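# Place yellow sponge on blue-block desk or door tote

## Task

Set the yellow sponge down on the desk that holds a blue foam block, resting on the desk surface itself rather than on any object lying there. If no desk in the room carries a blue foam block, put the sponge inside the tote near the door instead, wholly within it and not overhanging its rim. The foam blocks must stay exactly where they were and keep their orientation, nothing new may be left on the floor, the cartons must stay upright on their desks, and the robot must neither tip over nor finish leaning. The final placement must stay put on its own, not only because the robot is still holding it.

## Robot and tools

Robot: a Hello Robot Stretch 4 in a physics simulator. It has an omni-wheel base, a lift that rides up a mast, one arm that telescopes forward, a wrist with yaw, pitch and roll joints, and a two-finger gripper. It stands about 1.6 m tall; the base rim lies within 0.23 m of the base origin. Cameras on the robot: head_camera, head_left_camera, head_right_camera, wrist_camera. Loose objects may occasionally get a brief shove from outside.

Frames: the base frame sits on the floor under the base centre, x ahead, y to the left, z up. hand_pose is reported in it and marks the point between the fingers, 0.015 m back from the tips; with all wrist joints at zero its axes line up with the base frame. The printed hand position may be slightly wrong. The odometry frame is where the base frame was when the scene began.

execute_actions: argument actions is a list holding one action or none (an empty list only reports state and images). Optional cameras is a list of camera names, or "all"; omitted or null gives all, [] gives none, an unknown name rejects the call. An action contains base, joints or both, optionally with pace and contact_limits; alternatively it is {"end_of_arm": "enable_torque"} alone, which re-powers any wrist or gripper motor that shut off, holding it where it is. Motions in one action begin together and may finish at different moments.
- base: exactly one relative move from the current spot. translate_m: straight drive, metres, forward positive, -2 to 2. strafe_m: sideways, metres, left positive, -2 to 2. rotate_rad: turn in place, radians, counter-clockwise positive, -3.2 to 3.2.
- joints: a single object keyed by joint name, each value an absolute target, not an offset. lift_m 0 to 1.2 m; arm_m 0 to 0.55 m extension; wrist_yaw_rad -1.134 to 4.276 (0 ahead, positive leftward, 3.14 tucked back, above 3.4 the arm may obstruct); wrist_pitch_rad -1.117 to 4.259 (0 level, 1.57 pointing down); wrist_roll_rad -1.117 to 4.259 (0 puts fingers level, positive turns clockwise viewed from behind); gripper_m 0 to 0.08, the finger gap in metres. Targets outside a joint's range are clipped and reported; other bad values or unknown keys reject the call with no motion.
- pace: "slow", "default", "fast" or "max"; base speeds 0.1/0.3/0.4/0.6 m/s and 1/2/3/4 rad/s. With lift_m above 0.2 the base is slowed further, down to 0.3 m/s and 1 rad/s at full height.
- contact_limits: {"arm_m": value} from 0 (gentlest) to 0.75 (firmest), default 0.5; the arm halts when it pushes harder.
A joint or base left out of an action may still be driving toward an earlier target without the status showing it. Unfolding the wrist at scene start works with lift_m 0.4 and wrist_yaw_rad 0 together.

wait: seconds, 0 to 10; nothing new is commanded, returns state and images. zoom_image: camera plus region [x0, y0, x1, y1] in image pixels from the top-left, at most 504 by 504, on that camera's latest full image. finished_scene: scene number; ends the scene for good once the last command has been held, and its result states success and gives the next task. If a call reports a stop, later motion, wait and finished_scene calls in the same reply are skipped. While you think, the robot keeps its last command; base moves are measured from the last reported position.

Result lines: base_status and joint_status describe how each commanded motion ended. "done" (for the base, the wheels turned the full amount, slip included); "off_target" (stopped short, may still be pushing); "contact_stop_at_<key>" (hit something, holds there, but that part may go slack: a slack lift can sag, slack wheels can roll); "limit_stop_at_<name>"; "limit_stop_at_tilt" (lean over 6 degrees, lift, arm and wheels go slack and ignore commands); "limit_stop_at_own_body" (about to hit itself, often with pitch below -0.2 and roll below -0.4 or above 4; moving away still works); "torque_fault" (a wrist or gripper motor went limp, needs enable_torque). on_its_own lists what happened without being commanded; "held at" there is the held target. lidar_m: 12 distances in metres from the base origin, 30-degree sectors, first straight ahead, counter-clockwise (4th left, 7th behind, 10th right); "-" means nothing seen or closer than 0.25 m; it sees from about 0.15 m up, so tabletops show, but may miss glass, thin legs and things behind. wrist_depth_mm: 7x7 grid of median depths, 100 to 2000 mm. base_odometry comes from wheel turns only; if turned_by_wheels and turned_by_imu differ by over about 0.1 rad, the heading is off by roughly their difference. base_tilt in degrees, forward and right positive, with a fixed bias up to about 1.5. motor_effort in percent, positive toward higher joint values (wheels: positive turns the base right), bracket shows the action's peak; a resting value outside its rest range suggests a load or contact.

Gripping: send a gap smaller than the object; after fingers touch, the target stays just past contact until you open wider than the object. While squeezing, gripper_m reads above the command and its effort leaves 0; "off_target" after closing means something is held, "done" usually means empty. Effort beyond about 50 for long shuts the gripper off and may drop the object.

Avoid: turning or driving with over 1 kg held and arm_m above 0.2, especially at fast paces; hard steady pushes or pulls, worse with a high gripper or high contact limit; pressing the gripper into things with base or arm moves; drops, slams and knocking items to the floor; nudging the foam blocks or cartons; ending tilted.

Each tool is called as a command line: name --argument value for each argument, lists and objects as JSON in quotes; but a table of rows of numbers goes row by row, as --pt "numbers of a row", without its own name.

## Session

execute_actions --actions '[]'

Scene clock: 0.00 s.
base_odometry: x=+0.000 y=+0.000 heading=+0.000 (m, m, rad; odometry frame)
turned_by_wheels: +0.000 (rad since the last result)
turned_by_imu: +0.000 (rad since the last result)
base_tilt: forward=+0.1 right=-0.2 (deg)
lidar_m: 1.25 1.38 1.31 1.28 1.38 1.36 1.34 1.47 1.85 1.81 1.22 0.97
base_status: not commanded
joint_positions: lift_m=+0.211 arm_m=+0.002 wrist_yaw_rad=+3.044 wrist_pitch_rad=+0.019 wrist_roll_rad=+0.003 gripper_m=+0.040
joint_status: not commanded
motor_effort: lift_m=+20 arm_m=-1 wrist_yaw_rad=-2 wrist_pitch_rad=-10 wrist_roll_rad=+0 gripper_m=+2 wheel_0=-1 wheel_1=-1 wheel_2=+1 (%)
hand_pose: x=-0.0301 y=+0.1078 z=+0.3848 quat_wxyz=(+0.049, -0.009, +0.002, +0.999) (m; base frame)
wrist_depth_mm: - 139 - - - - - / - 139 1618 1661 - - - / 109 138 1983 - - - - / 133 155 - - - - - / - - - - - - - / 1397 1499 1537 1576 1661 1661 1708 / 991 - 132 1025 106 1118 1098
pictures: head_camera, head_left_camera, head_right_camera, wrist_camera
Images, in order (width x height): head_camera 420x560, head_left_camera 420x672, head_right_camera 420x672, wrist_camera 616x392.

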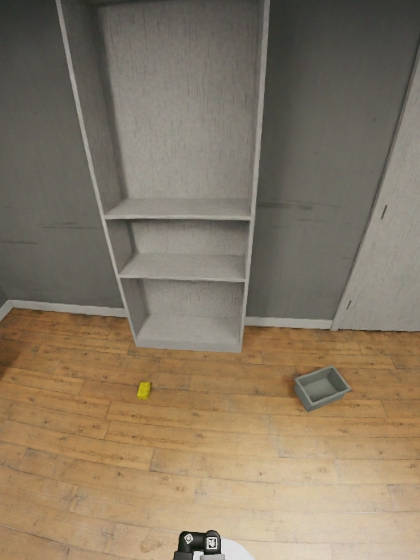

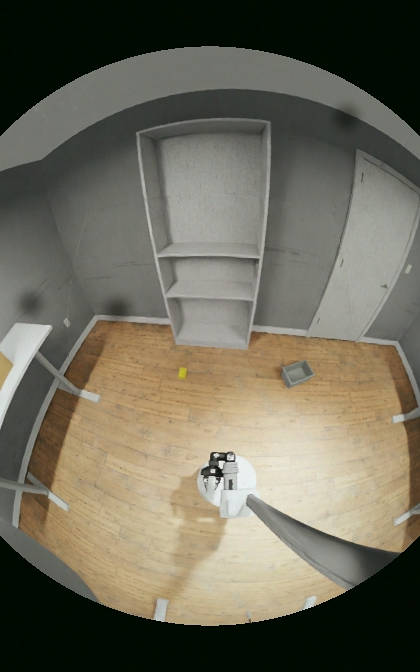

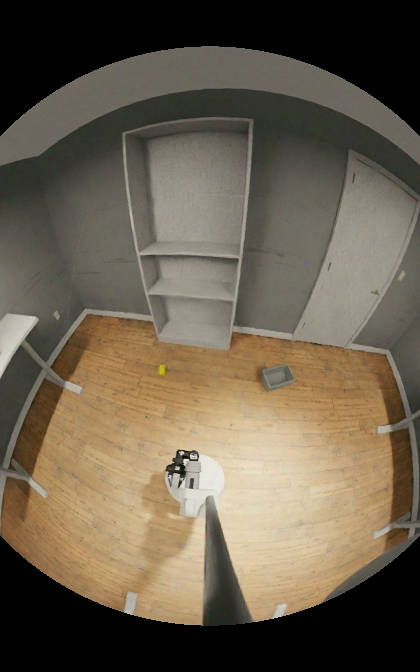

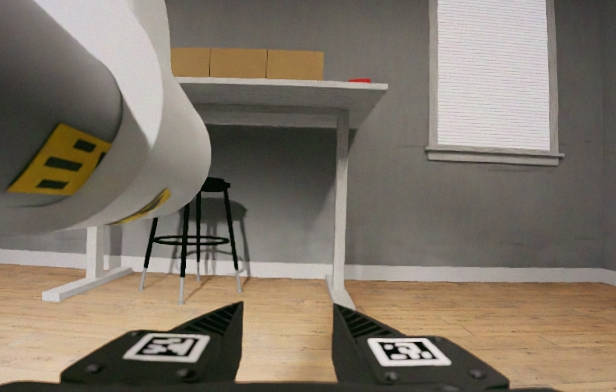

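execute_actions --actions '[{"base":{"strafe_m":0.53},"joints":{"lift_m":0.4,"wrist_yaw_rad":0,"wrist_pitch_rad":1.57,"gripper_m":0.08},"pace":"fast"}]' --cameras '[]'

execute_actions --actions '[{"base":{"translate_m":0.25},"joints":{"lift_m":0.3,"arm_m":0.45},"pace":"fast"}]' --cameras '["wrist_camera"]'

Scene clock: 8.07 s.
base_odometry: x=+0.000 y=+0.530 heading=+0.000 (m, m, rad; odometry frame)
turned_by_wheels: +0.000 (rad since the last result)
turned_by_imu: +0.002 (rad since the last result)
base_tilt: forward=+0.0 right=-0.2 (deg)
lidar_m: 1.33 0.98 0.77 0.72 0.82 2.08 1.32 1.39 2.37 2.33 1.38 1.35
base_status: done
joint_positions: lift_m=+0.400 arm_m=+0.002 wrist_yaw_rad=+0.000 wrist_pitch_rad=+1.570 wrist_roll_rad=+0.003 gripper_m=+0.080
joint_status: all done
motor_effort: lift_m=+24(26) arm_m=-1(1) wrist_yaw_rad=-3(6) wrist_pitch_rad=-3(6) wrist_roll_rad=+0(0) gripper_m=+2(0) wheel_0=+1(13) wheel_1=+1(12) wheel_2=+0(2) (%)
hand_pose: x=+0.1731 y=-0.0874 z=+0.3652 quat_wxyz=(+0.707, +0.001, +0.707, -0.001) (m; base frame)
wrist_depth_mm: 508 517 525 530 539 544 554 / 508 512 521 525 530 539 549 / 504 512 517 521 525 539 544 / 504 508 517 521 525 530 544 / 500 307 303 517 525 530 535 / 293 291 296 301 517 525 535 / - - 294 297 135 - -
pictures: none
No camera images: the call's "cameras" was empty. Leave "cameras" out to get every camera's image.

Scene clock: 10.07 s.
base_odometry: x=+0.250 y=+0.530 heading=+0.000 (m, m, rad; odometry frame)
turned_by_wheels: +0.000 (rad since the last result)
turned_by_imu: +0.000 (rad since the last result)
base_tilt: forward=+0.0 right=-0.2 (deg)
lidar_m: 1.08 1.52 0.72 0.70 0.79 1.18 1.87 1.69 2.41 2.37 1.23 1.10
base_status: done
joint_positions: lift_m=+0.300 arm_m=+0.449 wrist_yaw_rad=+0.000 wrist_pitch_rad=+1.570 wrist_roll_rad=+0.003 gripper_m=+0.080
joint_status: all done
motor_effort: lift_m=+15(22) arm_m=+4(3) wrist_yaw_rad=-3(3) wrist_pitch_rad=-1(4) wrist_roll_rad=+1(1) gripper_m=+2(0) wheel_0=+2(10) wheel_1=+2(14) wheel_2=+0(17) (%)
hand_pose: x=+0.6204 y=-0.0874 z=+0.2659 quat_wxyz=(+0.707, +0.001, +0.707, -0.001) (m; base frame)
wrist_depth_mm: 410 413 418 424 427 436 439 / 404 413 421 424 427 430 439 / 404 410 415 375 424 433 436 / 402 410 413 415 424 430 433 / 402 404 413 415 421 427 430 / 397 402 410 413 415 424 427 / - - 407 413 135 - -
pictures: wrist_camera
Images, in order (width x height): wrist_camera 616x392.

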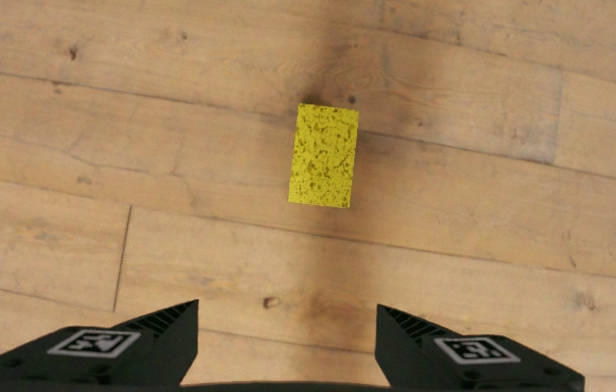

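execute_actions --actions '[{"base":{"strafe_m":-0.034},"joints":{"lift_m":0.12,"arm_m":0.55,"wrist_roll_rad":0.1}}]' --cameras '["wrist_camera"]'

Scene clock: 16.30 s.
base_odometry: x=+0.250 y=+0.496 heading=+0.000 (m, m, rad; odometry frame)
turned_by_wheels: +0.000 (rad since the last result)
turned_by_imu: +0.001 (rad since the last result)
base_tilt: forward=+0.0 right=-0.2 (deg)
lidar_m: 1.06 1.51 0.75 0.73 0.83 1.26 1.90 1.69 2.40 2.34 1.22 1.11
base_status: done
joint_positions: lift_m=+0.120 arm_m=+0.549 wrist_yaw_rad=+0.000 wrist_pitch_rad=+1.570 wrist_roll_rad=+0.100 gripper_m=+0.080
joint_status: all done
motor_effort: lift_m=+15(16) arm_m=+4(6) wrist_yaw_rad=-2(3) wrist_pitch_rad=-3(1) wrist_roll_rad=+3(6) gripper_m=+0(0) wheel_0=-1(8) wheel_1=-4(14) wheel_2=+0(3) (%)
hand_pose: x=+0.7203 y=-0.0874 z=+0.0860 quat_wxyz=(+0.707, +0.035, +0.706, -0.035) (m; base frame)
wrist_depth_mm: 231 233 236 239 242 246 248 / 229 232 236 237 241 244 247 / 229 231 234 236 240 243 245 / 227 230 232 235 238 241 244 / 226 228 189 189 237 239 242 / 224 227 186 188 235 238 240 / - - 186 187 135 - -
pictures: wrist_camera
Images, in order (width x height): wrist_camera 616x392.

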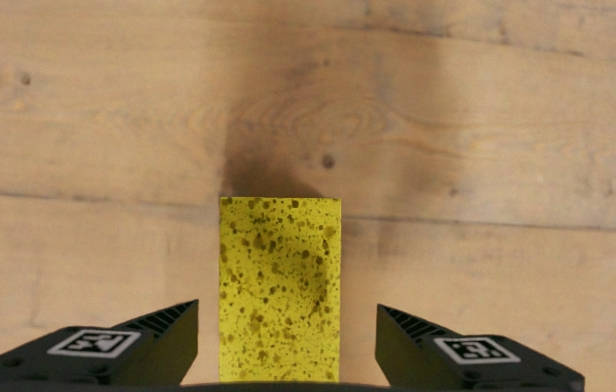

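execute_actions --actions '[{"base":{"strafe_m":0.006},"joints":{"lift_m":0.058}}]' --cameras '[]'

execute_actions --actions '[{"joints":{"gripper_m":0.04}}]' --cameras '[]'

execute_actions --actions '[{"joints":{"lift_m":1.2,"arm_m":0.0,"wrist_roll_rad":0,"wrist_pitch_rad":0.7}}]' --cameras '[]'

execute_actions --actions '[{"base":{"rotate_rad":1.45},"joints":{"wrist_yaw_rad":1.4}}]' --cameras '["head_left_camera","head_right_camera"]'

Scene clock: 27.80 s.
base_odometry: x=+0.250 y=+0.502 heading=+0.000 (m, m, rad; odometry frame)
turned_by_wheels: +0.000 (rad since the last result)
turned_by_imu: +0.001 (rad since the last result)
base_tilt: forward=+0.1 right=-0.2 (deg)
lidar_m: 1.07 1.51 0.78 0.74 0.81 1.24 1.88 1.67 2.40 2.35 1.21 1.09
base_status: done
joint_positions: lift_m=+0.058 arm_m=+0.549 wrist_yaw_rad=+0.000 wrist_pitch_rad=+1.570 wrist_roll_rad=+0.100 gripper_m=+0.080
joint_status: all done
motor_effort: lift_m=+15(16) arm_m=+4(4) wrist_yaw_rad=-2(2) wrist_pitch_rad=+0(2) wrist_roll_rad=+3(1) gripper_m=+2(1) wheel_0=+2(11) wheel_1=+1(9) wheel_2=+0(1) (%)
hand_pose: x=+0.7203 y=-0.0874 z=+0.0240 quat_wxyz=(+0.706, +0.035, +0.706, -0.035) (m; base frame)
wrist_depth_mm: 170 172 173 176 178 180 - / 169 171 173 175 177 180 181 / 167 170 172 174 176 178 180 / 167 169 170 128 175 177 179 / 166 167 126 127 174 176 178 / 165 167 125 126 153 175 177 / - - 125 126 127 - -
pictures: none
No camera images: the call's "cameras" was empty. Leave "cameras" out to get every camera's image.

Scene clock: 28.80 s.
base_odometry: x=+0.250 y=+0.502 heading=+0.000 (m, m, rad; odometry frame)
turned_by_wheels: +0.000 (rad since the last result)
turned_by_imu: +0.000 (rad since the last result)
base_tilt: forward=+0.0 right=-0.2 (deg)
lidar_m: 1.09 1.51 0.76 0.73 0.81 1.21 1.88 1.69 2.39 2.35 1.22 1.06
base_status: not commanded
joint_positions: lift_m=+0.058 arm_m=+0.549 wrist_yaw_rad=+0.000 wrist_pitch_rad=+1.570 wrist_roll_rad=+0.100 gripper_m=+0.060
joint_status: gripper_m off_target (ended at +0.060, target +0.040)
on_its_own: gripper_m is held at +0.054, not at your +0.040, by its contact guard: the fingers met something
motor_effort: lift_m=+15(15) arm_m=+4(4) wrist_yaw_rad=-2(2) wrist_pitch_rad=-3(1) wrist_roll_rad=+0(2) gripper_m=-39(38) wheel_0=+2(2) wheel_1=+2(1) wheel_2=+0(0) (%)
hand_pose: x=+0.7203 y=-0.0874 z=+0.0240 quat_wxyz=(+0.706, +0.035, +0.706, -0.035) (m; base frame)
wrist_depth_mm: 169 172 174 176 178 181 - / 169 170 173 175 177 180 181 / 168 170 172 174 176 178 180 / 167 168 170 128 175 177 179 / 166 168 126 127 174 176 178 / 165 167 125 126 173 176 177 / - - 124 125 116 175 -
pictures: none
No camera images: the call's "cameras" was empty. Leave "cameras" out to get every camera's image.

Scene clock: 33.90 s.
base_odometry: x=+0.250 y=+0.502 heading=+0.000 (m, m, rad; odometry frame)
turned_by_wheels: +0.000 (rad since the last result)
turned_by_imu: +0.001 (rad since the last result)
base_tilt: forward=+0.1 right=-0.1 (deg)
lidar_m: 1.08 1.52 0.75 0.74 0.82 1.25 1.88 1.71 2.38 2.36 1.22 1.11
base_status: not commanded
joint_positions: lift_m=+1.199 arm_m=+0.003 wrist_yaw_rad=+0.000 wrist_pitch_rad=+0.703 wrist_roll_rad=+0.000 gripper_m=+0.060
joint_status: all done
joint sent to its limit — the command would take arm_m past its lower limit, so that joint was sent only as far as its limit.
on_its_own: gripper_m is held at +0.054, not at your +0.040, by its contact guard: the fingers met something
motor_effort: lift_m=+25(26) arm_m=-4(5) wrist_yaw_rad=-2(2) wrist_pitch_rad=-9(10) wrist_roll_rad=-1(3) gripper_m=-39(37) wheel_0=+2(2) wheel_1=+1(1) wheel_2=+0(0) (%)
hand_pose: x=+0.3359 y=-0.0874 z=+1.2402 quat_wxyz=(+0.939, +0.000, +0.344, +0.000) (m; base frame)
wrist_depth_mm: 1205 1160 1160 1060 1042 1008 931 / 1308 1281 1255 991 991 976 891 / 1499 1430 1366 1281 1255 1205 1008 / 1661 1618 1464 128 1182 1182 1336 / 1808 1808 126 127 1537 1499 1537 / 1537 1576 125 126 1499 1661 1661 / - - 124 126 116 1499 1499
pictures: none
No camera images: the call's "cameras" was empty. Leave "cameras" out to get every camera's image.

Scene clock: 36.63 s.
base_odometry: x=+0.250 y=+0.502 heading=+1.449 (m, m, rad; odometry frame)
turned_by_wheels: +1.449 (rad since the last result)
turned_by_imu: +1.475 (rad since the last result)
base_tilt: forward=+0.0 right=-0.2 (deg)
lidar_m: 0.75 0.31 1.08 1.53 1.61 2.52 3.20 1.24 1.14 1.07 1.43 0.78
base_status: done
joint_positions: lift_m=+1.199 arm_m=+0.003 wrist_yaw_rad=+1.400 wrist_pitch_rad=+0.703 wrist_roll_rad=+0.000 gripper_m=+0.060
joint_status: all done
on_its_own: gripper_m is held at +0.054, not at your +0.040, by its contact guard: the fingers met something
motor_effort: lift_m=+24(25) arm_m=-4(4) wrist_yaw_rad=-2(4) wrist_pitch_rad=-9(9) wrist_roll_rad=-2(0) gripper_m=-37(38) wheel_0=-4(11) wheel_1=-6(10) wheel_2=-4(7) (%)
hand_pose: x=+0.2873 y=+0.1451 z=+1.2402 quat_wxyz=(+0.718, -0.222, +0.263, +0.605) (m; base frame)
wrist_depth_mm: 1366 1661 - - - 1983 1464 / - - - - - 1756 1366 / - - - - - 946 759 / - - - 128 - 820 732 / 1808 1863 126 127 1921 1863 640 / 1576 1576 125 126 1618 1661 1537 / - - 124 125 116 1499 1464
pictures: head_left_camera, head_right_camera
Images, in order (width x height): head_left_camera 420x672, head_right_camera 420x672.

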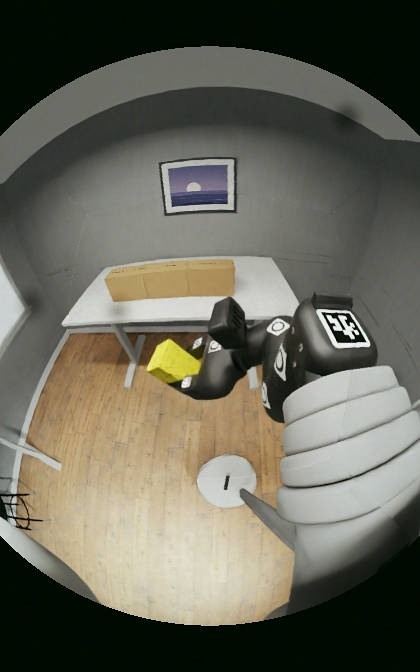

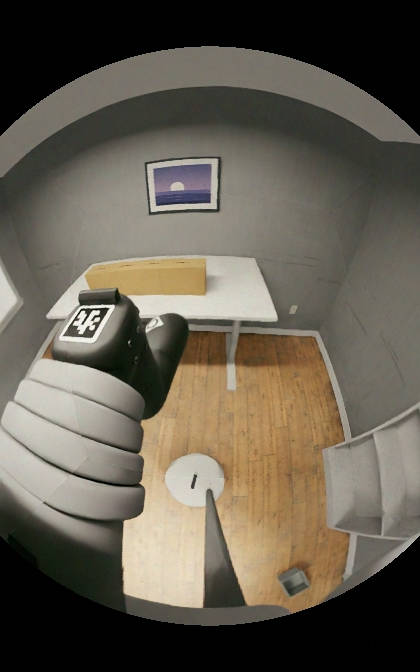

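execute_actions --actions '[{"base":{"strafe_m":-0.35}}]' --cameras '[]'

execute_actions --actions '[{"base":{"translate_m":0.3},"joints":{"arm_m":0.55}}]' --cameras '["head_left_camera","wrist_camera"]'

Scene clock: 43.30 s.
base_odometry: x=+0.597 y=+0.460 heading=+1.450 (m, m, rad; odometry frame)
turned_by_wheels: +0.000 (rad since the last result)
turned_by_imu: +0.002 (rad since the last result)
base_tilt: forward=+0.0 right=-0.2 (deg)
lidar_m: 0.75 0.30 1.11 1.88 1.97 2.55 3.20 1.04 0.77 0.73 1.11 1.51
base_status: done
joint_positions: lift_m=+1.200 arm_m=+0.003 wrist_yaw_rad=+1.400 wrist_pitch_rad=+0.703 wrist_roll_rad=+0.000 gripper_m=+0.060
joint_status: not commanded
on_its_own: gripper_m is held at +0.054, not at your +0.040, by its contact guard: the fingers met something
motor_effort: lift_m=+23(25) arm_m=-4(4) wrist_yaw_rad=-3(3) wrist_pitch_rad=-7(7) wrist_roll_rad=-1(2) gripper_m=-37(38) wheel_0=+3(10) wheel_1=+0(12) wheel_2=+0(4) (%)
hand_pose: x=+0.2873 y=+0.1451 z=+1.2403 quat_wxyz=(+0.718, -0.222, +0.263, +0.605) (m; base frame)
wrist_depth_mm: - - - - - 1863 1464 / - - - - 1397 1008 820 / - - - - - 917 759 / - - - 128 - 831 732 / 1808 1863 126 127 1921 1921 640 / 1537 1618 125 126 1661 1708 1537 / - - 124 126 116 1499 1430
pictures: none
No camera images: the call's "cameras" was empty. Leave "cameras" out to get every camera's image.

Scene clock: 45.97 s.
base_odometry: x=+0.633 y=+0.758 heading=+1.450 (m, m, rad; odometry frame)
turned_by_wheels: +0.000 (rad since the last result)
turned_by_imu: -0.001 (rad since the last result)
base_tilt: forward=+0.1 right=-0.2 (deg)
lidar_m: 0.44 0.47 0.65 1.92 1.97 2.89 3.55 1.07 0.77 0.75 1.09 1.29
base_status: done
joint_positions: lift_m=+1.200 arm_m=+0.549 wrist_yaw_rad=+1.400 wrist_pitch_rad=+0.702 wrist_roll_rad=+0.000 gripper_m=+0.060
joint_status: all done
on_its_own: gripper_m is held at +0.054, not at your +0.040, by its contact guard: the fingers met something
motor_effort: lift_m=+24(24) arm_m=+4(5) wrist_yaw_rad=-2(0) wrist_pitch_rad=-8(7) wrist_roll_rad=+0(2) gripper_m=-38(37) wheel_0=+1(3) wheel_1=+3(10) wheel_2=+1(14) (%)
hand_pose: x=+0.8339 y=+0.1451 z=+1.2404 quat_wxyz=(+0.718, -0.222, +0.263, +0.605) (m; base frame)
wrist_depth_mm: - - - - 1060 668 512 / - 976 1008 1160 1078 683 521 / - 484 778 854 891 699 535 / - 389 394 128 723 676 535 / 521 351 126 127 580 609 544 / 469 384 125 126 496 517 517 / - - 124 126 116 462 462
pictures: head_left_camera, wrist_camera
Images, in order (width x height): head_left_camera 420x672, wrist_camera 616x392.

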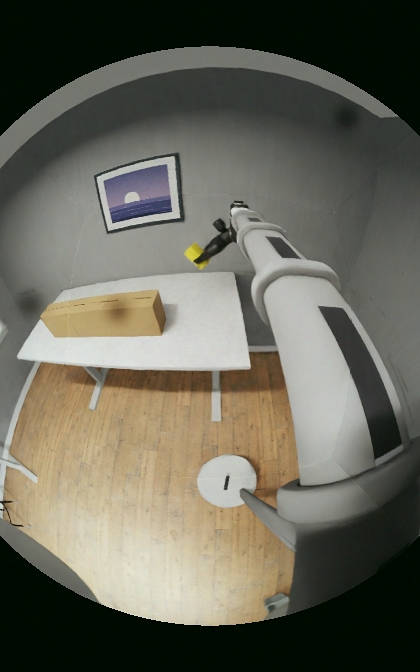

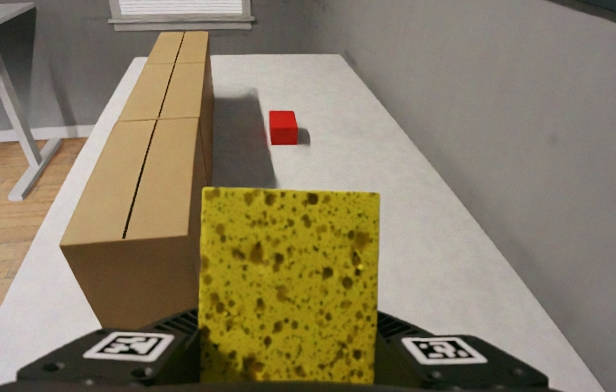

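execute_actions --actions '[{"joints":{"wrist_pitch_rad":1.1}}]' --cameras '["wrist_camera"]'

execute_actions --actions '[{"base":{"translate_m":-0.2},"joints":{"arm_m":0.0,"wrist_pitch_rad":0.7}}]' --cameras '[]'

execute_actions --actions '[{"base":{"rotate_rad":1.54}}]' --cameras '["head_left_camera","head_right_camera"]'

Scene clock: 53.53 s.
base_odometry: x=+0.633 y=+0.758 heading=+1.450 (m, m, rad; odometry frame)
turned_by_wheels: +0.000 (rad since the last result)
turned_by_imu: +0.001 (rad since the last result)
base_tilt: forward=+0.0 right=-0.2 (deg)
lidar_m: 0.46 0.47 0.67 1.91 2.00 2.92 3.55 1.05 0.77 0.75 1.10 1.26
base_status: not commanded
joint_positions: lift_m=+1.200 arm_m=+0.549 wrist_yaw_rad=+1.400 wrist_pitch_rad=+1.101 wrist_roll_rad=+0.000 gripper_m=+0.060
joint_status: all done
on_its_own: gripper_m is held at +0.054, not at your +0.040, by its contact guard: the fingers met something
motor_effort: lift_m=+24(24) arm_m=+4(4) wrist_yaw_rad=-2(2) wrist_pitch_rad=-4(9) wrist_roll_rad=-2(0) gripper_m=-37(40) wheel_0=+1(1) wheel_1=+3(3) wheel_2=+1(1) (%)
hand_pose: x=+0.8227 y=+0.0800 z=+1.1881 quat_wxyz=(+0.652, -0.337, +0.400, +0.549) (m; base frame)
wrist_depth_mm: 449 320 580 615 627 634 525 / 504 327 521 549 564 580 539 / 477 399 473 496 512 517 530 / 436 442 439 128 466 473 477 / 402 410 126 127 421 433 439 / 370 379 125 126 389 399 402 / - - 124 126 116 377 377
pictures: wrist_camera
Images, in order (width x height): wrist_camera 616x392.

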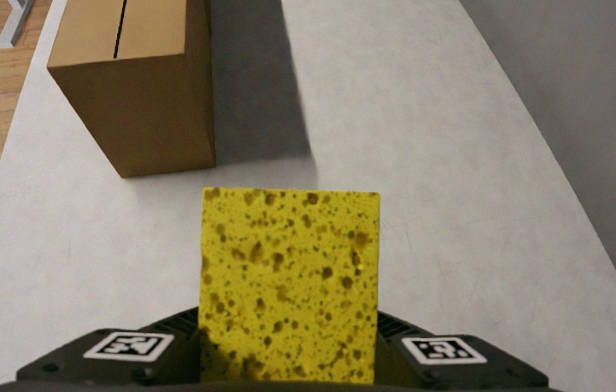

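Scene clock: 56.20 s.
base_odometry: x=+0.609 y=+0.559 heading=+1.450 (m, m, rad; odometry frame)
turned_by_wheels: +0.000 (rad since the last result)
turned_by_imu: +0.001 (rad since the last result)
base_tilt: forward=+0.0 right=-0.2 (deg)
lidar_m: 0.65 0.28 0.91 1.89 1.96 2.66 3.33 1.15 0.77 0.73 1.10 1.49
base_status: done
joint_positions: lift_m=+1.200 arm_m=+0.003 wrist_yaw_rad=+1.400 wrist_pitch_rad=+0.703 wrist_roll_rad=+0.000 gripper_m=+0.060
joint_status: all done
joint sent to its limit — the command would take arm_m past its lower limit, so that joint was sent only as far as its limit.
on_its_own: gripper_m is held at +0.054, not at your +0.040, by its contact guard: the fingers met something
motor_effort: lift_m=+24(24) arm_m=-4(6) wrist_yaw_rad=-2(3) wrist_pitch_rad=-7(11) wrist_roll_rad=-1(0) gripper_m=-39(36) wheel_0=-2(5) wheel_1=-4(9) wheel_2=+0(13) (%)
hand_pose: x=+0.2873 y=+0.1451 z=+1.2403 quat_wxyz=(+0.718, -0.222, +0.263, +0.605) (m; base frame)
wrist_depth_mm: - - - - - 1661 1336 / - - - - 1205 891 1229 / - - - - 1661 854 647 / - - - 128 - 750 654 / 1808 1921 126 127 1921 668 615 / 1576 1618 125 126 1618 1661 525 / - - 124 125 116 1499 496
pictures: none
No camera images: the call's "cameras" was empty. Leave "cameras" out to get every camera's image.

Scene clock: 59.03 s.
base_odometry: x=+0.609 y=+0.559 heading=+2.989 (m, m, rad; odometry frame)
turned_by_wheels: +1.539 (rad since the last result)
turned_by_imu: +1.567 (rad since the last result)
base_tilt: forward=+0.1 right=-0.2 (deg)
lidar_m: 1.89 0.31 2.57 2.48 1.16 0.78 0.73 1.09 1.46 0.64 0.67 0.92
base_status: done
joint_positions: lift_m=+1.200 arm_m=+0.003 wrist_yaw_rad=+1.400 wrist_pitch_rad=+0.703 wrist_roll_rad=+0.000 gripper_m=+0.060
joint_status: not commanded
on_its_own: gripper_m is held at +0.054, not at your +0.040, by its contact guard: the fingers met something
motor_effort: lift_m=+24(24) arm_m=-4(4) wrist_yaw_rad=-2(4) wrist_pitch_rad=-7(8) wrist_roll_rad=-1(1) gripper_m=-37(38) wheel_0=-3(9) wheel_1=-6(7) wheel_2=-3(9) (%)
hand_pose: x=+0.2873 y=+0.1451 z=+1.2403 quat_wxyz=(+0.718, -0.222, +0.263, +0.605) (m; base frame)
wrist_depth_mm: - - - - - - - / - - - - - - - / - - - - - - - / - - - 128 - - - / 1863 1863 126 127 1921 - 1983 / 1499 1576 125 126 1661 1661 1708 / - - 124 126 116 1499 1499
pictures: head_left_camera, head_right_camera
Images, in order (width x height): head_left_camera 420x672, head_right_camera 420x672.

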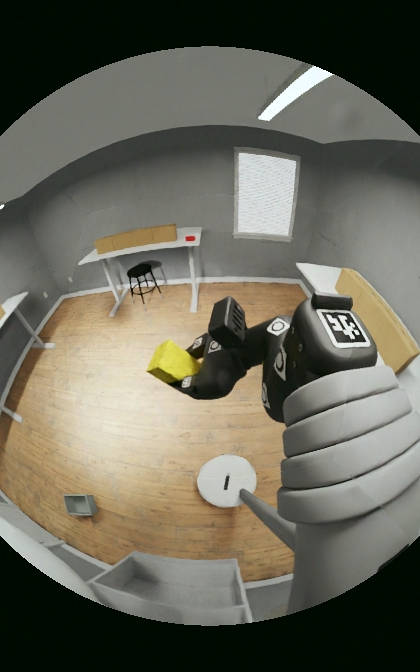

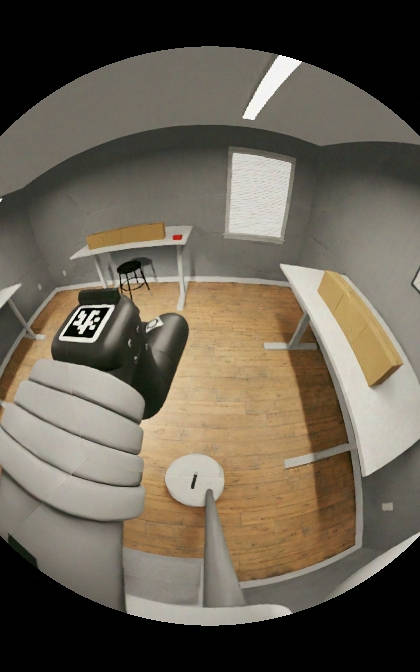

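execute_actions --actions '[{"base":{"translate_m":1.45},"joints":{"arm_m":0.55}}]' --cameras '["head_left_camera","wrist_camera"]'

Scene clock: 68.90 s.
base_odometry: x=-0.824 y=+0.780 heading=+2.989 (m, m, rad; odometry frame)
turned_by_wheels: +0.000 (rad since the last result)
turned_by_imu: -0.005 (rad since the last result)
base_tilt: forward=+0.1 right=-0.2 (deg)
lidar_m: 1.06 0.49 0.62 1.54 2.58 2.13 2.18 0.91 0.62 0.58 1.45 1.23
base_status: done
joint_positions: lift_m=+1.200 arm_m=+0.549 wrist_yaw_rad=+1.400 wrist_pitch_rad=+0.702 wrist_roll_rad=+0.000 gripper_m=+0.060
joint_status: all done
on_its_own: gripper_m is held at +0.054, not at your +0.040, by its contact guard: the fingers met something
motor_effort: lift_m=+23(24) arm_m=+4(5) wrist_yaw_rad=-1(1) wrist_pitch_rad=-8(9) wrist_roll_rad=-1(0) gripper_m=-37(36) wheel_0=+1(3) wheel_1=+5(7) wheel_2=-2(13) (%)
hand_pose: x=+0.8339 y=+0.1451 z=+1.2403 quat_wxyz=(+0.718, -0.222, +0.263, +0.605) (m; base frame)
wrist_depth_mm: - 1042 1576 1537 917 597 462 / - 634 1138 1160 946 615 473 / 525 512 854 866 854 627 484 / 627 539 661 128 723 640 492 / 549 559 126 127 580 591 496 / 445 484 125 126 500 517 504 / - - 124 125 116 496 496
pictures: head_left_camera, wrist_camera
Images, in order (width x height): head_left_camera 420x672, wrist_camera 616x392.

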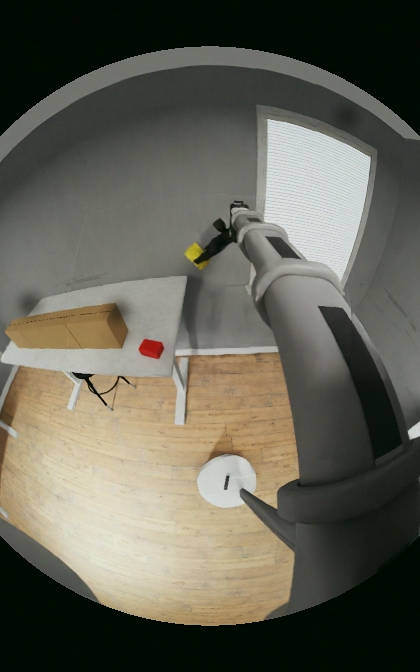

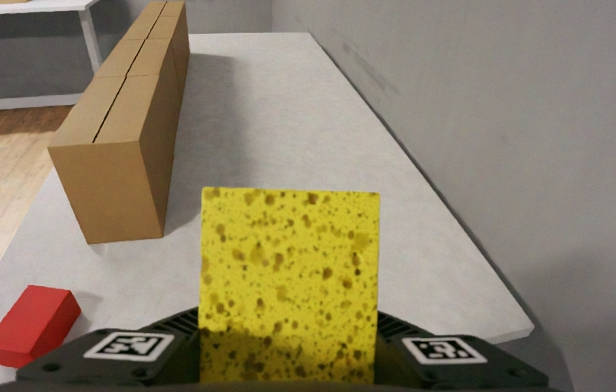

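None here. Third desk.

execute_actions --actions '[{"base":{"translate_m":-0.3},"joints":{"arm_m":0.0}}]' --cameras '[]'

execute_actions --actions '[{"base":{"rotate_rad":1.6}}]' --cameras '["head_left_camera"]'

Scene clock: 76.23 s.
base_odometry: x=-0.527 y=+0.734 heading=+2.988 (m, m, rad; odometry frame)
turned_by_wheels: +0.000 (rad since the last result)
turned_by_imu: +0.002 (rad since the last result)
base_tilt: forward=+0.0 right=-0.2 (deg)
lidar_m: 1.00 0.29 1.02 2.48 2.55 1.89 1.91 0.95 0.64 0.59 0.62 1.55
base_status: done
joint_positions: lift_m=+1.200 arm_m=+0.003 wrist_yaw_rad=+1.400 wrist_pitch_rad=+0.703 wrist_roll_rad=+0.000 gripper_m=+0.060
joint_status: all done
joint sent to its limit — the command would take arm_m past its lower limit, so that joint was sent only as far as its limit.
on_its_own: gripper_m is held at +0.054, not at your +0.040, by its contact guard: the fingers met something
motor_effort: lift_m=+24(23) arm_m=-4(4) wrist_yaw_rad=-3(1) wrist_pitch_rad=-8(7) wrist_roll_rad=+1(1) gripper_m=-36(38) wheel_0=-2(8) wheel_1=-5(8) wheel_2=+1(11) (%)
hand_pose: x=+0.2873 y=+0.1451 z=+1.2403 quat_wxyz=(+0.718, -0.222, +0.263, +0.605) (m; base frame)
wrist_depth_mm: - - - - 1336 1661 1397 / - - - - 1229 904 1281 / - - - - - 854 676 / - - - 128 - 778 715 / 1808 1863 126 127 1863 1863 621 / 1537 1576 125 126 1661 1708 1464 / - - 124 125 116 1499 1160
pictures: none
No camera images: the call's "cameras" was empty. Leave "cameras" out to get every camera's image.

Scene clock: 79.10 s.
base_odometry: x=-0.527 y=+0.734 heading=-1.696 (m, m, rad; odometry frame)
turned_by_wheels: +1.599 (rad since the last result)
turned_by_imu: +1.628 (rad since the last result)
base_tilt: forward=+0.1 right=-0.2 (deg)
lidar_m: 2.49 0.30 1.88 1.87 0.89 0.65 0.59 0.63 1.55 0.89 0.77 1.05
base_status: done
joint_positions: lift_m=+1.200 arm_m=+0.003 wrist_yaw_rad=+1.400 wrist_pitch_rad=+0.703 wrist_roll_rad=+0.000 gripper_m=+0.060
joint_status: not commanded
on_its_own: gripper_m is held at +0.054, not at your +0.040, by its contact guard: the fingers met something
motor_effort: lift_m=+24(24) arm_m=-4(4) wrist_yaw_rad=-2(3) wrist_pitch_rad=-7(12) wrist_roll_rad=+1(0) gripper_m=-38(39) wheel_0=-3(7) wheel_1=-4(9) wheel_2=-4(10) (%)
hand_pose: x=+0.2873 y=+0.1451 z=+1.2403 quat_wxyz=(+0.718, -0.222, +0.263, +0.605) (m; base frame)
wrist_depth_mm: 1863 1921 1921 - - - - / - - - - - - - / - - - - - - - / - - - 128 - - - / 1808 1863 126 127 1863 - - / 1576 1576 125 126 1618 1708 1708 / - - 124 126 116 1537 1499
pictures: head_left_camera
Images, in order (width x height): head_left_camera 420x672.

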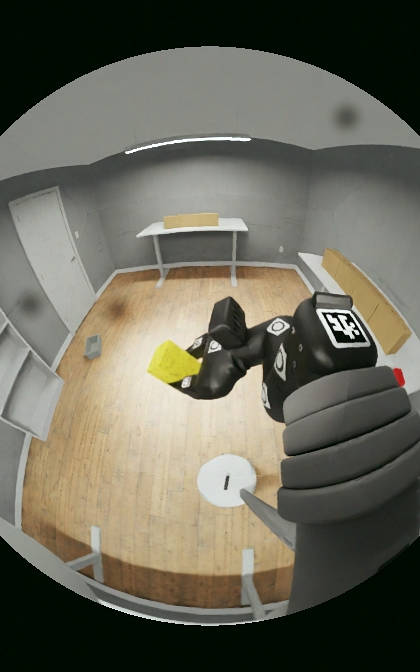

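execute_actions --actions '[{"base":{"translate_m":2.0}}]' --cameras '[]'

execute_actions --actions '[{"base":{"strafe_m":-0.25},"joints":{"arm_m":0.55}}]' --cameras '["head_left_camera","wrist_camera"]'

Scene clock: 91.87 s.
base_odometry: x=-0.776 y=-1.251 heading=-1.695 (m, m, rad; odometry frame)
turned_by_wheels: +0.000 (rad since the last result)
turned_by_imu: -0.008 (rad since the last result)
base_tilt: forward=+0.1 right=-0.2 (deg)
lidar_m: 0.45 0.29 0.69 2.16 1.66 2.69 3.49 1.07 0.78 0.89 1.57 0.47
base_status: done
joint_positions: lift_m=+1.200 arm_m=+0.003 wrist_yaw_rad=+1.400 wrist_pitch_rad=+0.703 wrist_roll_rad=+0.000 gripper_m=+0.060
joint_status: not commanded
on_its_own: gripper_m is held at +0.054, not at your +0.040, by its contact guard: the fingers met something
motor_effort: lift_m=+24(23) arm_m=-4(4) wrist_yaw_rad=-1(1) wrist_pitch_rad=-7(10) wrist_roll_rad=+1(0) gripper_m=-38(36) wheel_0=+1(8) wheel_1=+4(7) wheel_2=-1(14) (%)
hand_pose: x=+0.2873 y=+0.1451 z=+1.2403 quat_wxyz=(+0.718, -0.222, +0.263, +0.605) (m; base frame)
wrist_depth_mm: 1863 1921 - - - 1537 1160 / - - - - 1138 1160 1182 / - - - - 854 609 768 / - - - 128 723 585 459 / 1808 1808 126 127 591 569 449 / 1576 1537 125 126 500 521 455 / - - 124 126 116 466 442
pictures: none
No camera images: the call's "cameras" was empty. Leave "cameras" out to get every camera's image.

Scene clock: 94.53 s.
base_odometry: x=-1.024 y=-1.220 heading=-1.696 (m, m, rad; odometry frame)
turned_by_wheels: +0.000 (rad since the last result)
turned_by_imu: -0.001 (rad since the last result)
base_tilt: forward=+0.1 right=-0.2 (deg)
lidar_m: 0.47 0.49 0.69 2.41 1.87 2.88 3.48 0.70 0.56 0.92 1.30 1.34
base_status: done
joint_positions: lift_m=+1.200 arm_m=+0.549 wrist_yaw_rad=+1.400 wrist_pitch_rad=+0.703 wrist_roll_rad=+0.000 gripper_m=+0.060
joint_status: all done
on_its_own: gripper_m is held at +0.054, not at your +0.040, by its contact guard: the fingers met something
motor_effort: lift_m=+24(24) arm_m=+4(4) wrist_yaw_rad=-1(0) wrist_pitch_rad=-9(9) wrist_roll_rad=+0(2) gripper_m=-38(37) wheel_0=-2(9) wheel_1=-3(9) wheel_2=+0(4) (%)
hand_pose: x=+0.8339 y=+0.1451 z=+1.2404 quat_wxyz=(+0.718, -0.222, +0.263, +0.605) (m; base frame)
wrist_depth_mm: - - - - 1138 741 564 / - - 976 1182 1098 750 574 / - 508 788 831 904 768 585 / - 389 377 128 723 732 597 / 535 334 126 127 585 609 603 / 462 351 125 126 500 517 539 / - - 124 125 115 466 466
pictures: head_left_camera, wrist_camera
Images, in order (width x height): head_left_camera 420x672, wrist_camera 616x392.

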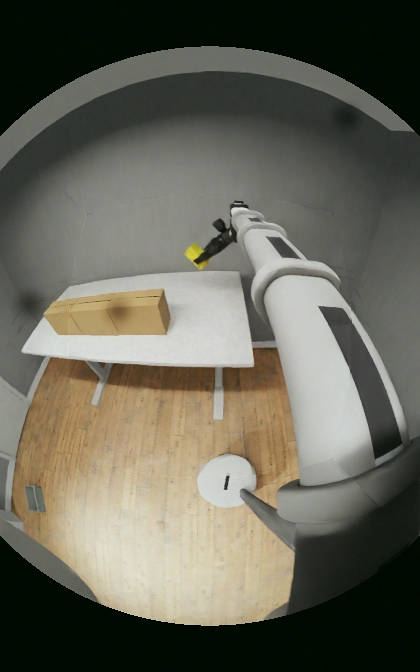

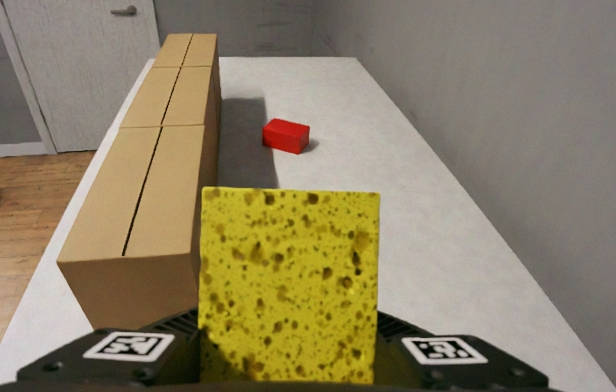

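execute_actions --actions '[{"joints":{"wrist_pitch_rad":1.1}}]' --cameras '["wrist_camera"]'

execute_actions --actions '[{"base":{"rotate_rad":2.0},"joints":{"arm_m":0.0,"wrist_yaw_rad":0,"wrist_pitch_rad":1.0}}]' --cameras '[]'

execute_actions --actions '[{"base":{"translate_m":1.0},"joints":{"lift_m":0.45}}]' --cameras '["wrist_camera","head_camera"]'

Scene clock: 103.87 s.
base_odometry: x=-1.024 y=-1.220 heading=-1.696 (m, m, rad; odometry frame)
turned_by_wheels: +0.000 (rad since the last result)
turned_by_imu: +0.001 (rad since the last result)
base_tilt: forward=+0.0 right=-0.2 (deg)
lidar_m: 0.47 0.49 0.70 2.38 1.92 2.89 3.50 0.69 0.54 0.91 1.30 1.35
base_status: not commanded
joint_positions: lift_m=+1.200 arm_m=+0.549 wrist_yaw_rad=+1.400 wrist_pitch_rad=+1.101 wrist_roll_rad=+0.000 gripper_m=+0.060
joint_status: all done
on_its_own: gripper_m is held at +0.054, not at your +0.040, by its contact guard: the fingers met something
motor_effort: lift_m=+24(24) arm_m=+4(4) wrist_yaw_rad=-2(2) wrist_pitch_rad=-4(4) wrist_roll_rad=+0(2) gripper_m=-39(38) wheel_0=-2(2) wheel_1=-3(3) wheel_2=+0(0) (%)
hand_pose: x=+0.8226 y=+0.0799 z=+1.1881 quat_wxyz=(+0.652, -0.337, +0.400, +0.549) (m; base frame)
wrist_depth_mm: 1255 322 580 615 627 654 585 / 310 304 525 554 569 580 597 / 473 362 477 500 504 517 549 / 436 436 433 128 466 473 480 / 402 407 126 127 424 433 439 / 373 377 125 126 389 399 404 / - - 124 125 116 377 379
pictures: wrist_camera
Images, in order (width x height): wrist_camera 616x392.

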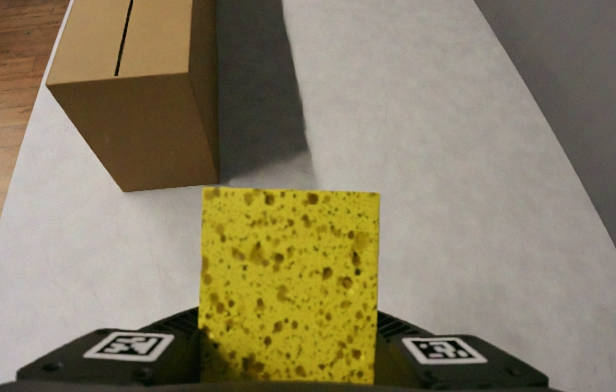

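Scene clock: 107.13 s.
base_odometry: x=-1.024 y=-1.220 heading=+0.303 (m, m, rad; odometry frame)
turned_by_wheels: +1.999 (rad since the last result)
turned_by_imu: +2.035 (rad since the last result)
base_tilt: forward=+0.0 right=-0.2 (deg)
lidar_m: 1.89 2.79 2.59 0.78 0.54 0.72 1.27 1.39 0.46 0.49 0.62 1.53
base_status: done
joint_positions: lift_m=+1.200 arm_m=+0.003 wrist_yaw_rad=+0.000 wrist_pitch_rad=+1.002 wrist_roll_rad=+0.000 gripper_m=+0.060
joint_status: all done
joint sent to its limit — the command would take arm_m past its lower limit, so that joint was sent only as far as its limit.
on_its_own: gripper_m is held at +0.054, not at your +0.040, by its contact guard: the fingers met something
motor_effort: lift_m=+24(24) arm_m=-4(6) wrist_yaw_rad=+0(6) wrist_pitch_rad=-7(12) wrist_roll_rad=-1(2) gripper_m=-36(39) wheel_0=-4(3) wheel_1=-5(10) wheel_2=-3(9) (%)
hand_pose: x=+0.2882 y=-0.0874 z=+1.1986 quat_wxyz=(+0.877, +0.000, +0.480, +0.000) (m; base frame)
wrist_depth_mm: - - - - - - 1921 / - - - - - - - / 1808 1808 1863 1921 1921 - 1983 / 1618 1618 1618 128 1708 1756 1756 / 1430 1464 126 127 1537 1576 1618 / 1336 1366 125 126 1366 1430 1464 / - - 124 126 115 1308 1336
pictures: none
No camera images: the call's "cameras" was empty. Leave "cameras" out to get every camera's image.

Scene clock: 111.97 s.
base_odometry: x=-0.070 y=-0.921 heading=+0.304 (m, m, rad; odometry frame)
turned_by_wheels: +0.000 (rad since the last result)
turned_by_imu: -0.004 (rad since the last result)
base_tilt: forward=+0.0 right=-0.2 (deg)
lidar_m: 0.90 1.61 2.18 2.25 1.49 1.37 2.19 0.97 0.89 0.93 1.58 1.51
base_status: done
joint_positions: lift_m=+0.450 arm_m=+0.003 wrist_yaw_rad=+0.000 wrist_pitch_rad=+1.002 wrist_roll_rad=+0.000 gripper_m=+0.060
joint_status: all done
on_its_own: gripper_m is held at +0.054, not at your +0.040, by its contact guard: the fingers met something
motor_effort: lift_m=+15(23) arm_m=-4(4) wrist_yaw_rad=-2(3) wrist_pitch_rad=-8(6) wrist_roll_rad=+0(1) gripper_m=-38(39) wheel_0=+2(12) wheel_1=+4(9) wheel_2=-2(9) (%)
hand_pose: x=+0.2881 y=-0.0874 z=+0.4494 quat_wxyz=(+0.877, +0.000, +0.480, +0.000) (m; base frame)
wrist_depth_mm: 1025 1042 1042 931 1118 1160 1098 / 891 917 891 866 960 1008 1042 / 798 809 820 842 854 878 904 / 707 723 715 128 759 778 788 / 640 654 126 127 676 691 707 / 580 597 125 126 615 627 640 / - - 124 125 115 591 597
pictures: head_camera, wrist_camera
Images, in order (width x height): head_camera 420x560, wrist_camera 616x392.

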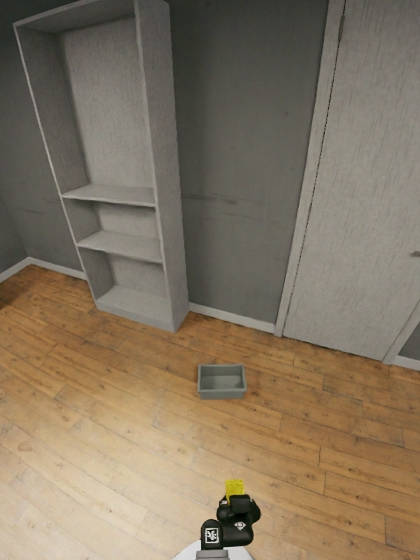

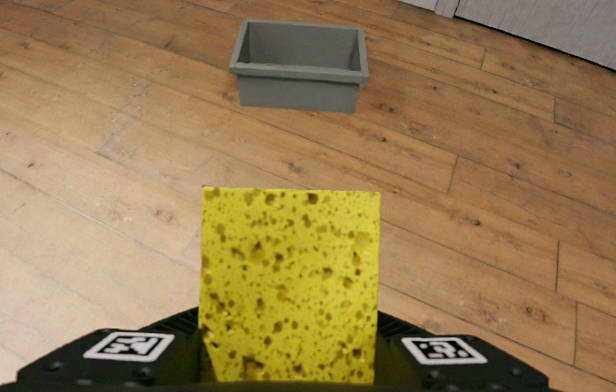

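Centre x≈1.0; roll 90°.

execute_actions --actions '[{"base":{"translate_m":0.38},"joints":{"arm_m":0.45,"wrist_pitch_rad":1.57,"wrist_roll_rad":1.57,"lift_m":0.28}}]' --cameras '["wrist_camera"]'

Scene clock: 118.07 s.
base_odometry: x=+0.293 y=-0.807 heading=+0.304 (m, m, rad; odometry frame)
turned_by_wheels: +0.000 (rad since the last result)
turned_by_imu: -0.001 (rad since the last result)
base_tilt: forward=+0.0 right=-0.2 (deg)
lidar_m: 0.52 1.17 2.04 2.09 1.88 1.74 2.59 1.13 1.05 1.09 1.26 0.52
base_status: done
joint_positions: lift_m=+0.280 arm_m=+0.449 wrist_yaw_rad=+0.000 wrist_pitch_rad=+1.570 wrist_roll_rad=+1.570 gripper_m=+0.060
joint_status: all done
on_its_own: gripper_m is held at +0.054, not at your +0.040, by its contact guard: the fingers met something
motor_effort: lift_m=+15(15) arm_m=+4(6) wrist_yaw_rad=-2(2) wrist_pitch_rad=-2(6) wrist_roll_rad=+2(6) gripper_m=-36(35) wheel_0=+1(6) wheel_1=+3(10) wheel_2=+0(12) (%)
hand_pose: x=+0.6204 y=-0.0874 z=+0.2460 quat_wxyz=(+0.501, +0.500, +0.500, -0.499) (m; base frame)
wrist_depth_mm: 389 392 397 399 404 407 413 / 387 389 303 293 404 407 410 / 387 387 379 392 357 404 410 / 387 387 304 128 312 404 410 / 384 384 126 127 277 404 407 / 382 286 125 126 276 402 404 / - - 124 125 116 402 404
pictures: wrist_camera
Images, in order (width x height): wrist_camera 616x392.

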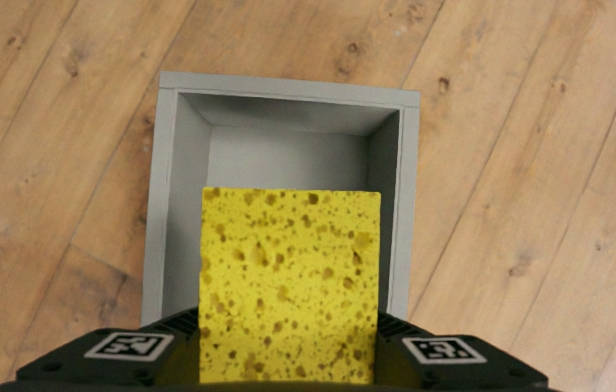

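execute_actions --actions '[{"base":{"strafe_m":0.03},"joints":{"arm_m":0.46,"wrist_roll_rad":1.63}}]' --cameras '[]'

execute_actions --actions '[{"joints":{"lift_m":0.065},"pace":"slow"}]' --cameras '["wrist_camera"]'

execute_actions --actions '[{"joints":{"gripper_m":0.075}}]' --cameras '[]'

execute_actions --actions '[{"joints":{"lift_m":0.3}}]' --cameras '["wrist_camera"]'

Scene clock: 128.23 s.
base_odometry: x=+0.284 y=-0.778 heading=+0.304 (m, m, rad; odometry frame)
turned_by_wheels: +0.000 (rad since the last result)
turned_by_imu: +0.001 (rad since the last result)
base_tilt: forward=+0.1 right=-0.2 (deg)
lidar_m: 0.53 1.16 2.03 2.06 1.85 1.69 2.55 1.15 1.07 1.12 1.29 0.53
base_status: done
joint_positions: lift_m=+0.280 arm_m=+0.459 wrist_yaw_rad=+0.000 wrist_pitch_rad=+1.570 wrist_roll_rad=+1.630 gripper_m=+0.060
joint_status: all done
on_its_own: gripper_m is held at +0.054, not at your +0.040, by its contact guard: the fingers met something
motor_effort: lift_m=+15(15) arm_m=+4(3) wrist_yaw_rad=-3(1) wrist_pitch_rad=+0(2) wrist_roll_rad=+1(3) gripper_m=-37(38) wheel_0=-1(8) wheel_1=+1(10) wheel_2=+0(1) (%)
hand_pose: x=+0.6303 y=-0.0874 z=+0.2460 quat_wxyz=(+0.485, +0.515, +0.485, -0.514) (m; base frame)
wrist_depth_mm: 389 394 397 399 402 410 413 / 387 389 315 330 300 407 410 / 387 389 392 394 338 404 410 / 384 387 285 128 294 402 410 / 382 387 126 127 278 402 407 / 382 384 125 126 277 402 404 / - - 124 125 116 402 404
pictures: none
No camera images: the call's "cameras" was empty. Leave "cameras" out to get every camera's image.

Scene clock: 130.70 s.
base_odometry: x=+0.284 y=-0.778 heading=+0.304 (m, m, rad; odometry frame)
turned_by_wheels: +0.000 (rad since the last result)
turned_by_imu: +0.001 (rad since the last result)
base_tilt: forward=+0.0 right=-0.2 (deg)
lidar_m: 0.53 1.19 2.02 2.05 1.88 1.72 2.53 1.14 1.09 1.12 1.27 0.55
base_status: not commanded
joint_positions: lift_m=+0.065 arm_m=+0.459 wrist_yaw_rad=+0.000 wrist_pitch_rad=+1.570 wrist_roll_rad=+1.630 gripper_m=+0.060
joint_status: all done
on_its_own: gripper_m is held at +0.054, not at your +0.040, by its contact guard: the fingers met something
motor_effort: lift_m=+14(14) arm_m=+4(4) wrist_yaw_rad=-1(2) wrist_pitch_rad=+0(1) wrist_roll_rad=+0(0) gripper_m=-37(38) wheel_0=-1(1) wheel_1=+0(1) wheel_2=+0(0) (%)
hand_pose: x=+0.6303 y=-0.0874 z=+0.0310 quat_wxyz=(+0.485, +0.515, +0.485, -0.514) (m; base frame)
wrist_depth_mm: 124 174 176 178 180 154 - / 126 174 176 177 179 155 - / 127 173 175 177 179 156 - / 128 172 174 128 178 156 - / 128 172 126 127 177 155 - / 127 171 125 126 177 153 - / - - 124 126 116 125 -
pictures: wrist_camera
Images, in order (width x height): wrist_camera 616x392.

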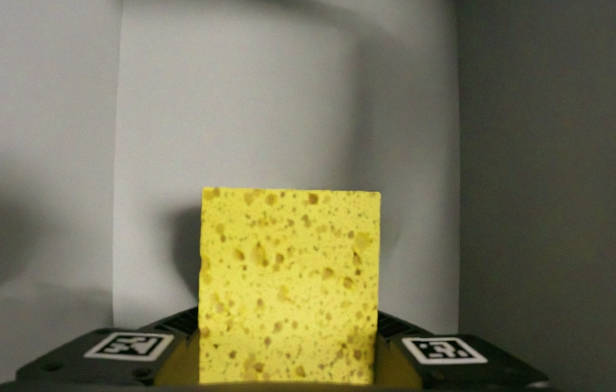

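Scene clock: 131.53 s.
base_odometry: x=+0.284 y=-0.778 heading=+0.304 (m, m, rad; odometry frame)
turned_by_wheels: +0.000 (rad since the last result)
turned_by_imu: +0.000 (rad since the last result)
base_tilt: forward=+0.1 right=-0.2 (deg)
lidar_m: 0.52 1.19 2.02 2.07 1.87 1.70 2.56 1.15 1.08 1.12 1.30 0.54
base_status: not commanded
joint_positions: lift_m=+0.065 arm_m=+0.459 wrist_yaw_rad=+0.000 wrist_pitch_rad=+1.570 wrist_roll_rad=+1.630 gripper_m=+0.075
joint_status: all done
motor_effort: lift_m=+14(15) arm_m=+4(4) wrist_yaw_rad=-1(1) wrist_pitch_rad=+0(0) wrist_roll_rad=+0(1) gripper_m=+2(37) wheel_0=-1(1) wheel_1=+1(1) wheel_2=+0(0) (%)
hand_pose: x=+0.6303 y=-0.0874 z=+0.0310 quat_wxyz=(+0.485, +0.515, +0.485, -0.514) (m; base frame)
wrist_depth_mm: 124 175 176 178 180 154 - / 126 174 176 178 179 155 - / 127 174 175 177 179 156 - / 128 173 174 131 178 156 - / 128 172 130 131 178 155 - / 127 165 129 130 150 153 - / - - 129 130 126 - -
pictures: none
No camera images: the call's "cameras" was empty. Leave "cameras" out to get every camera's image.

Scene clock: 133.60 s.
base_odometry: x=+0.284 y=-0.778 heading=+0.304 (m, m, rad; odometry frame)
turned_by_wheels: +0.000 (rad since the last result)
turned_by_imu: +0.000 (rad since the last result)
base_tilt: forward=+0.1 right=-0.2 (deg)
lidar_m: 0.51 1.21 2.03 2.05 1.87 1.71 2.55 1.18 1.09 1.13 1.28 0.55
base_status: not commanded
joint_positions: lift_m=+0.300 arm_m=+0.459 wrist_yaw_rad=+0.000 wrist_pitch_rad=+1.570 wrist_roll_rad=+1.630 gripper_m=+0.075
joint_status: all done
motor_effort: lift_m=+25(25) arm_m=+4(4) wrist_yaw_rad=-3(2) wrist_pitch_rad=+0(2) wrist_roll_rad=+1(2) gripper_m=+0(3) wheel_0=-1(1) wheel_1=+1(1) wheel_2=+0(0) (%)
hand_pose: x=+0.6303 y=-0.0874 z=+0.2651 quat_wxyz=(+0.485, +0.515, +0.485, -0.514) (m; base frame)
wrist_depth_mm: 407 410 415 421 421 427 433 / 407 407 315 330 329 427 433 / 404 407 410 415 394 427 430 / 404 407 410 413 392 424 430 / 402 404 407 366 387 421 427 / 402 404 407 410 329 421 427 / - - 359 377 126 - 424
pictures: wrist_camera
Images, in order (width x height): wrist_camera 616x392.

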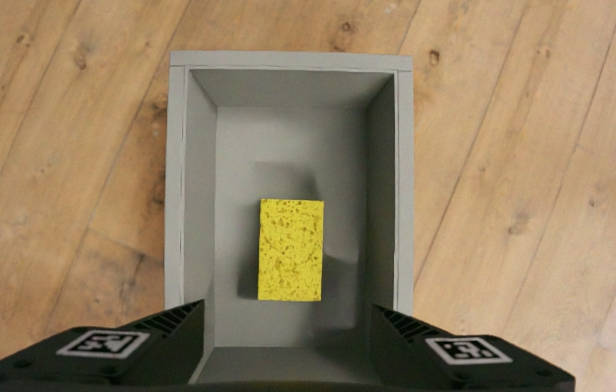

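finished_scene --scene 2

The scene is finished: the task was done.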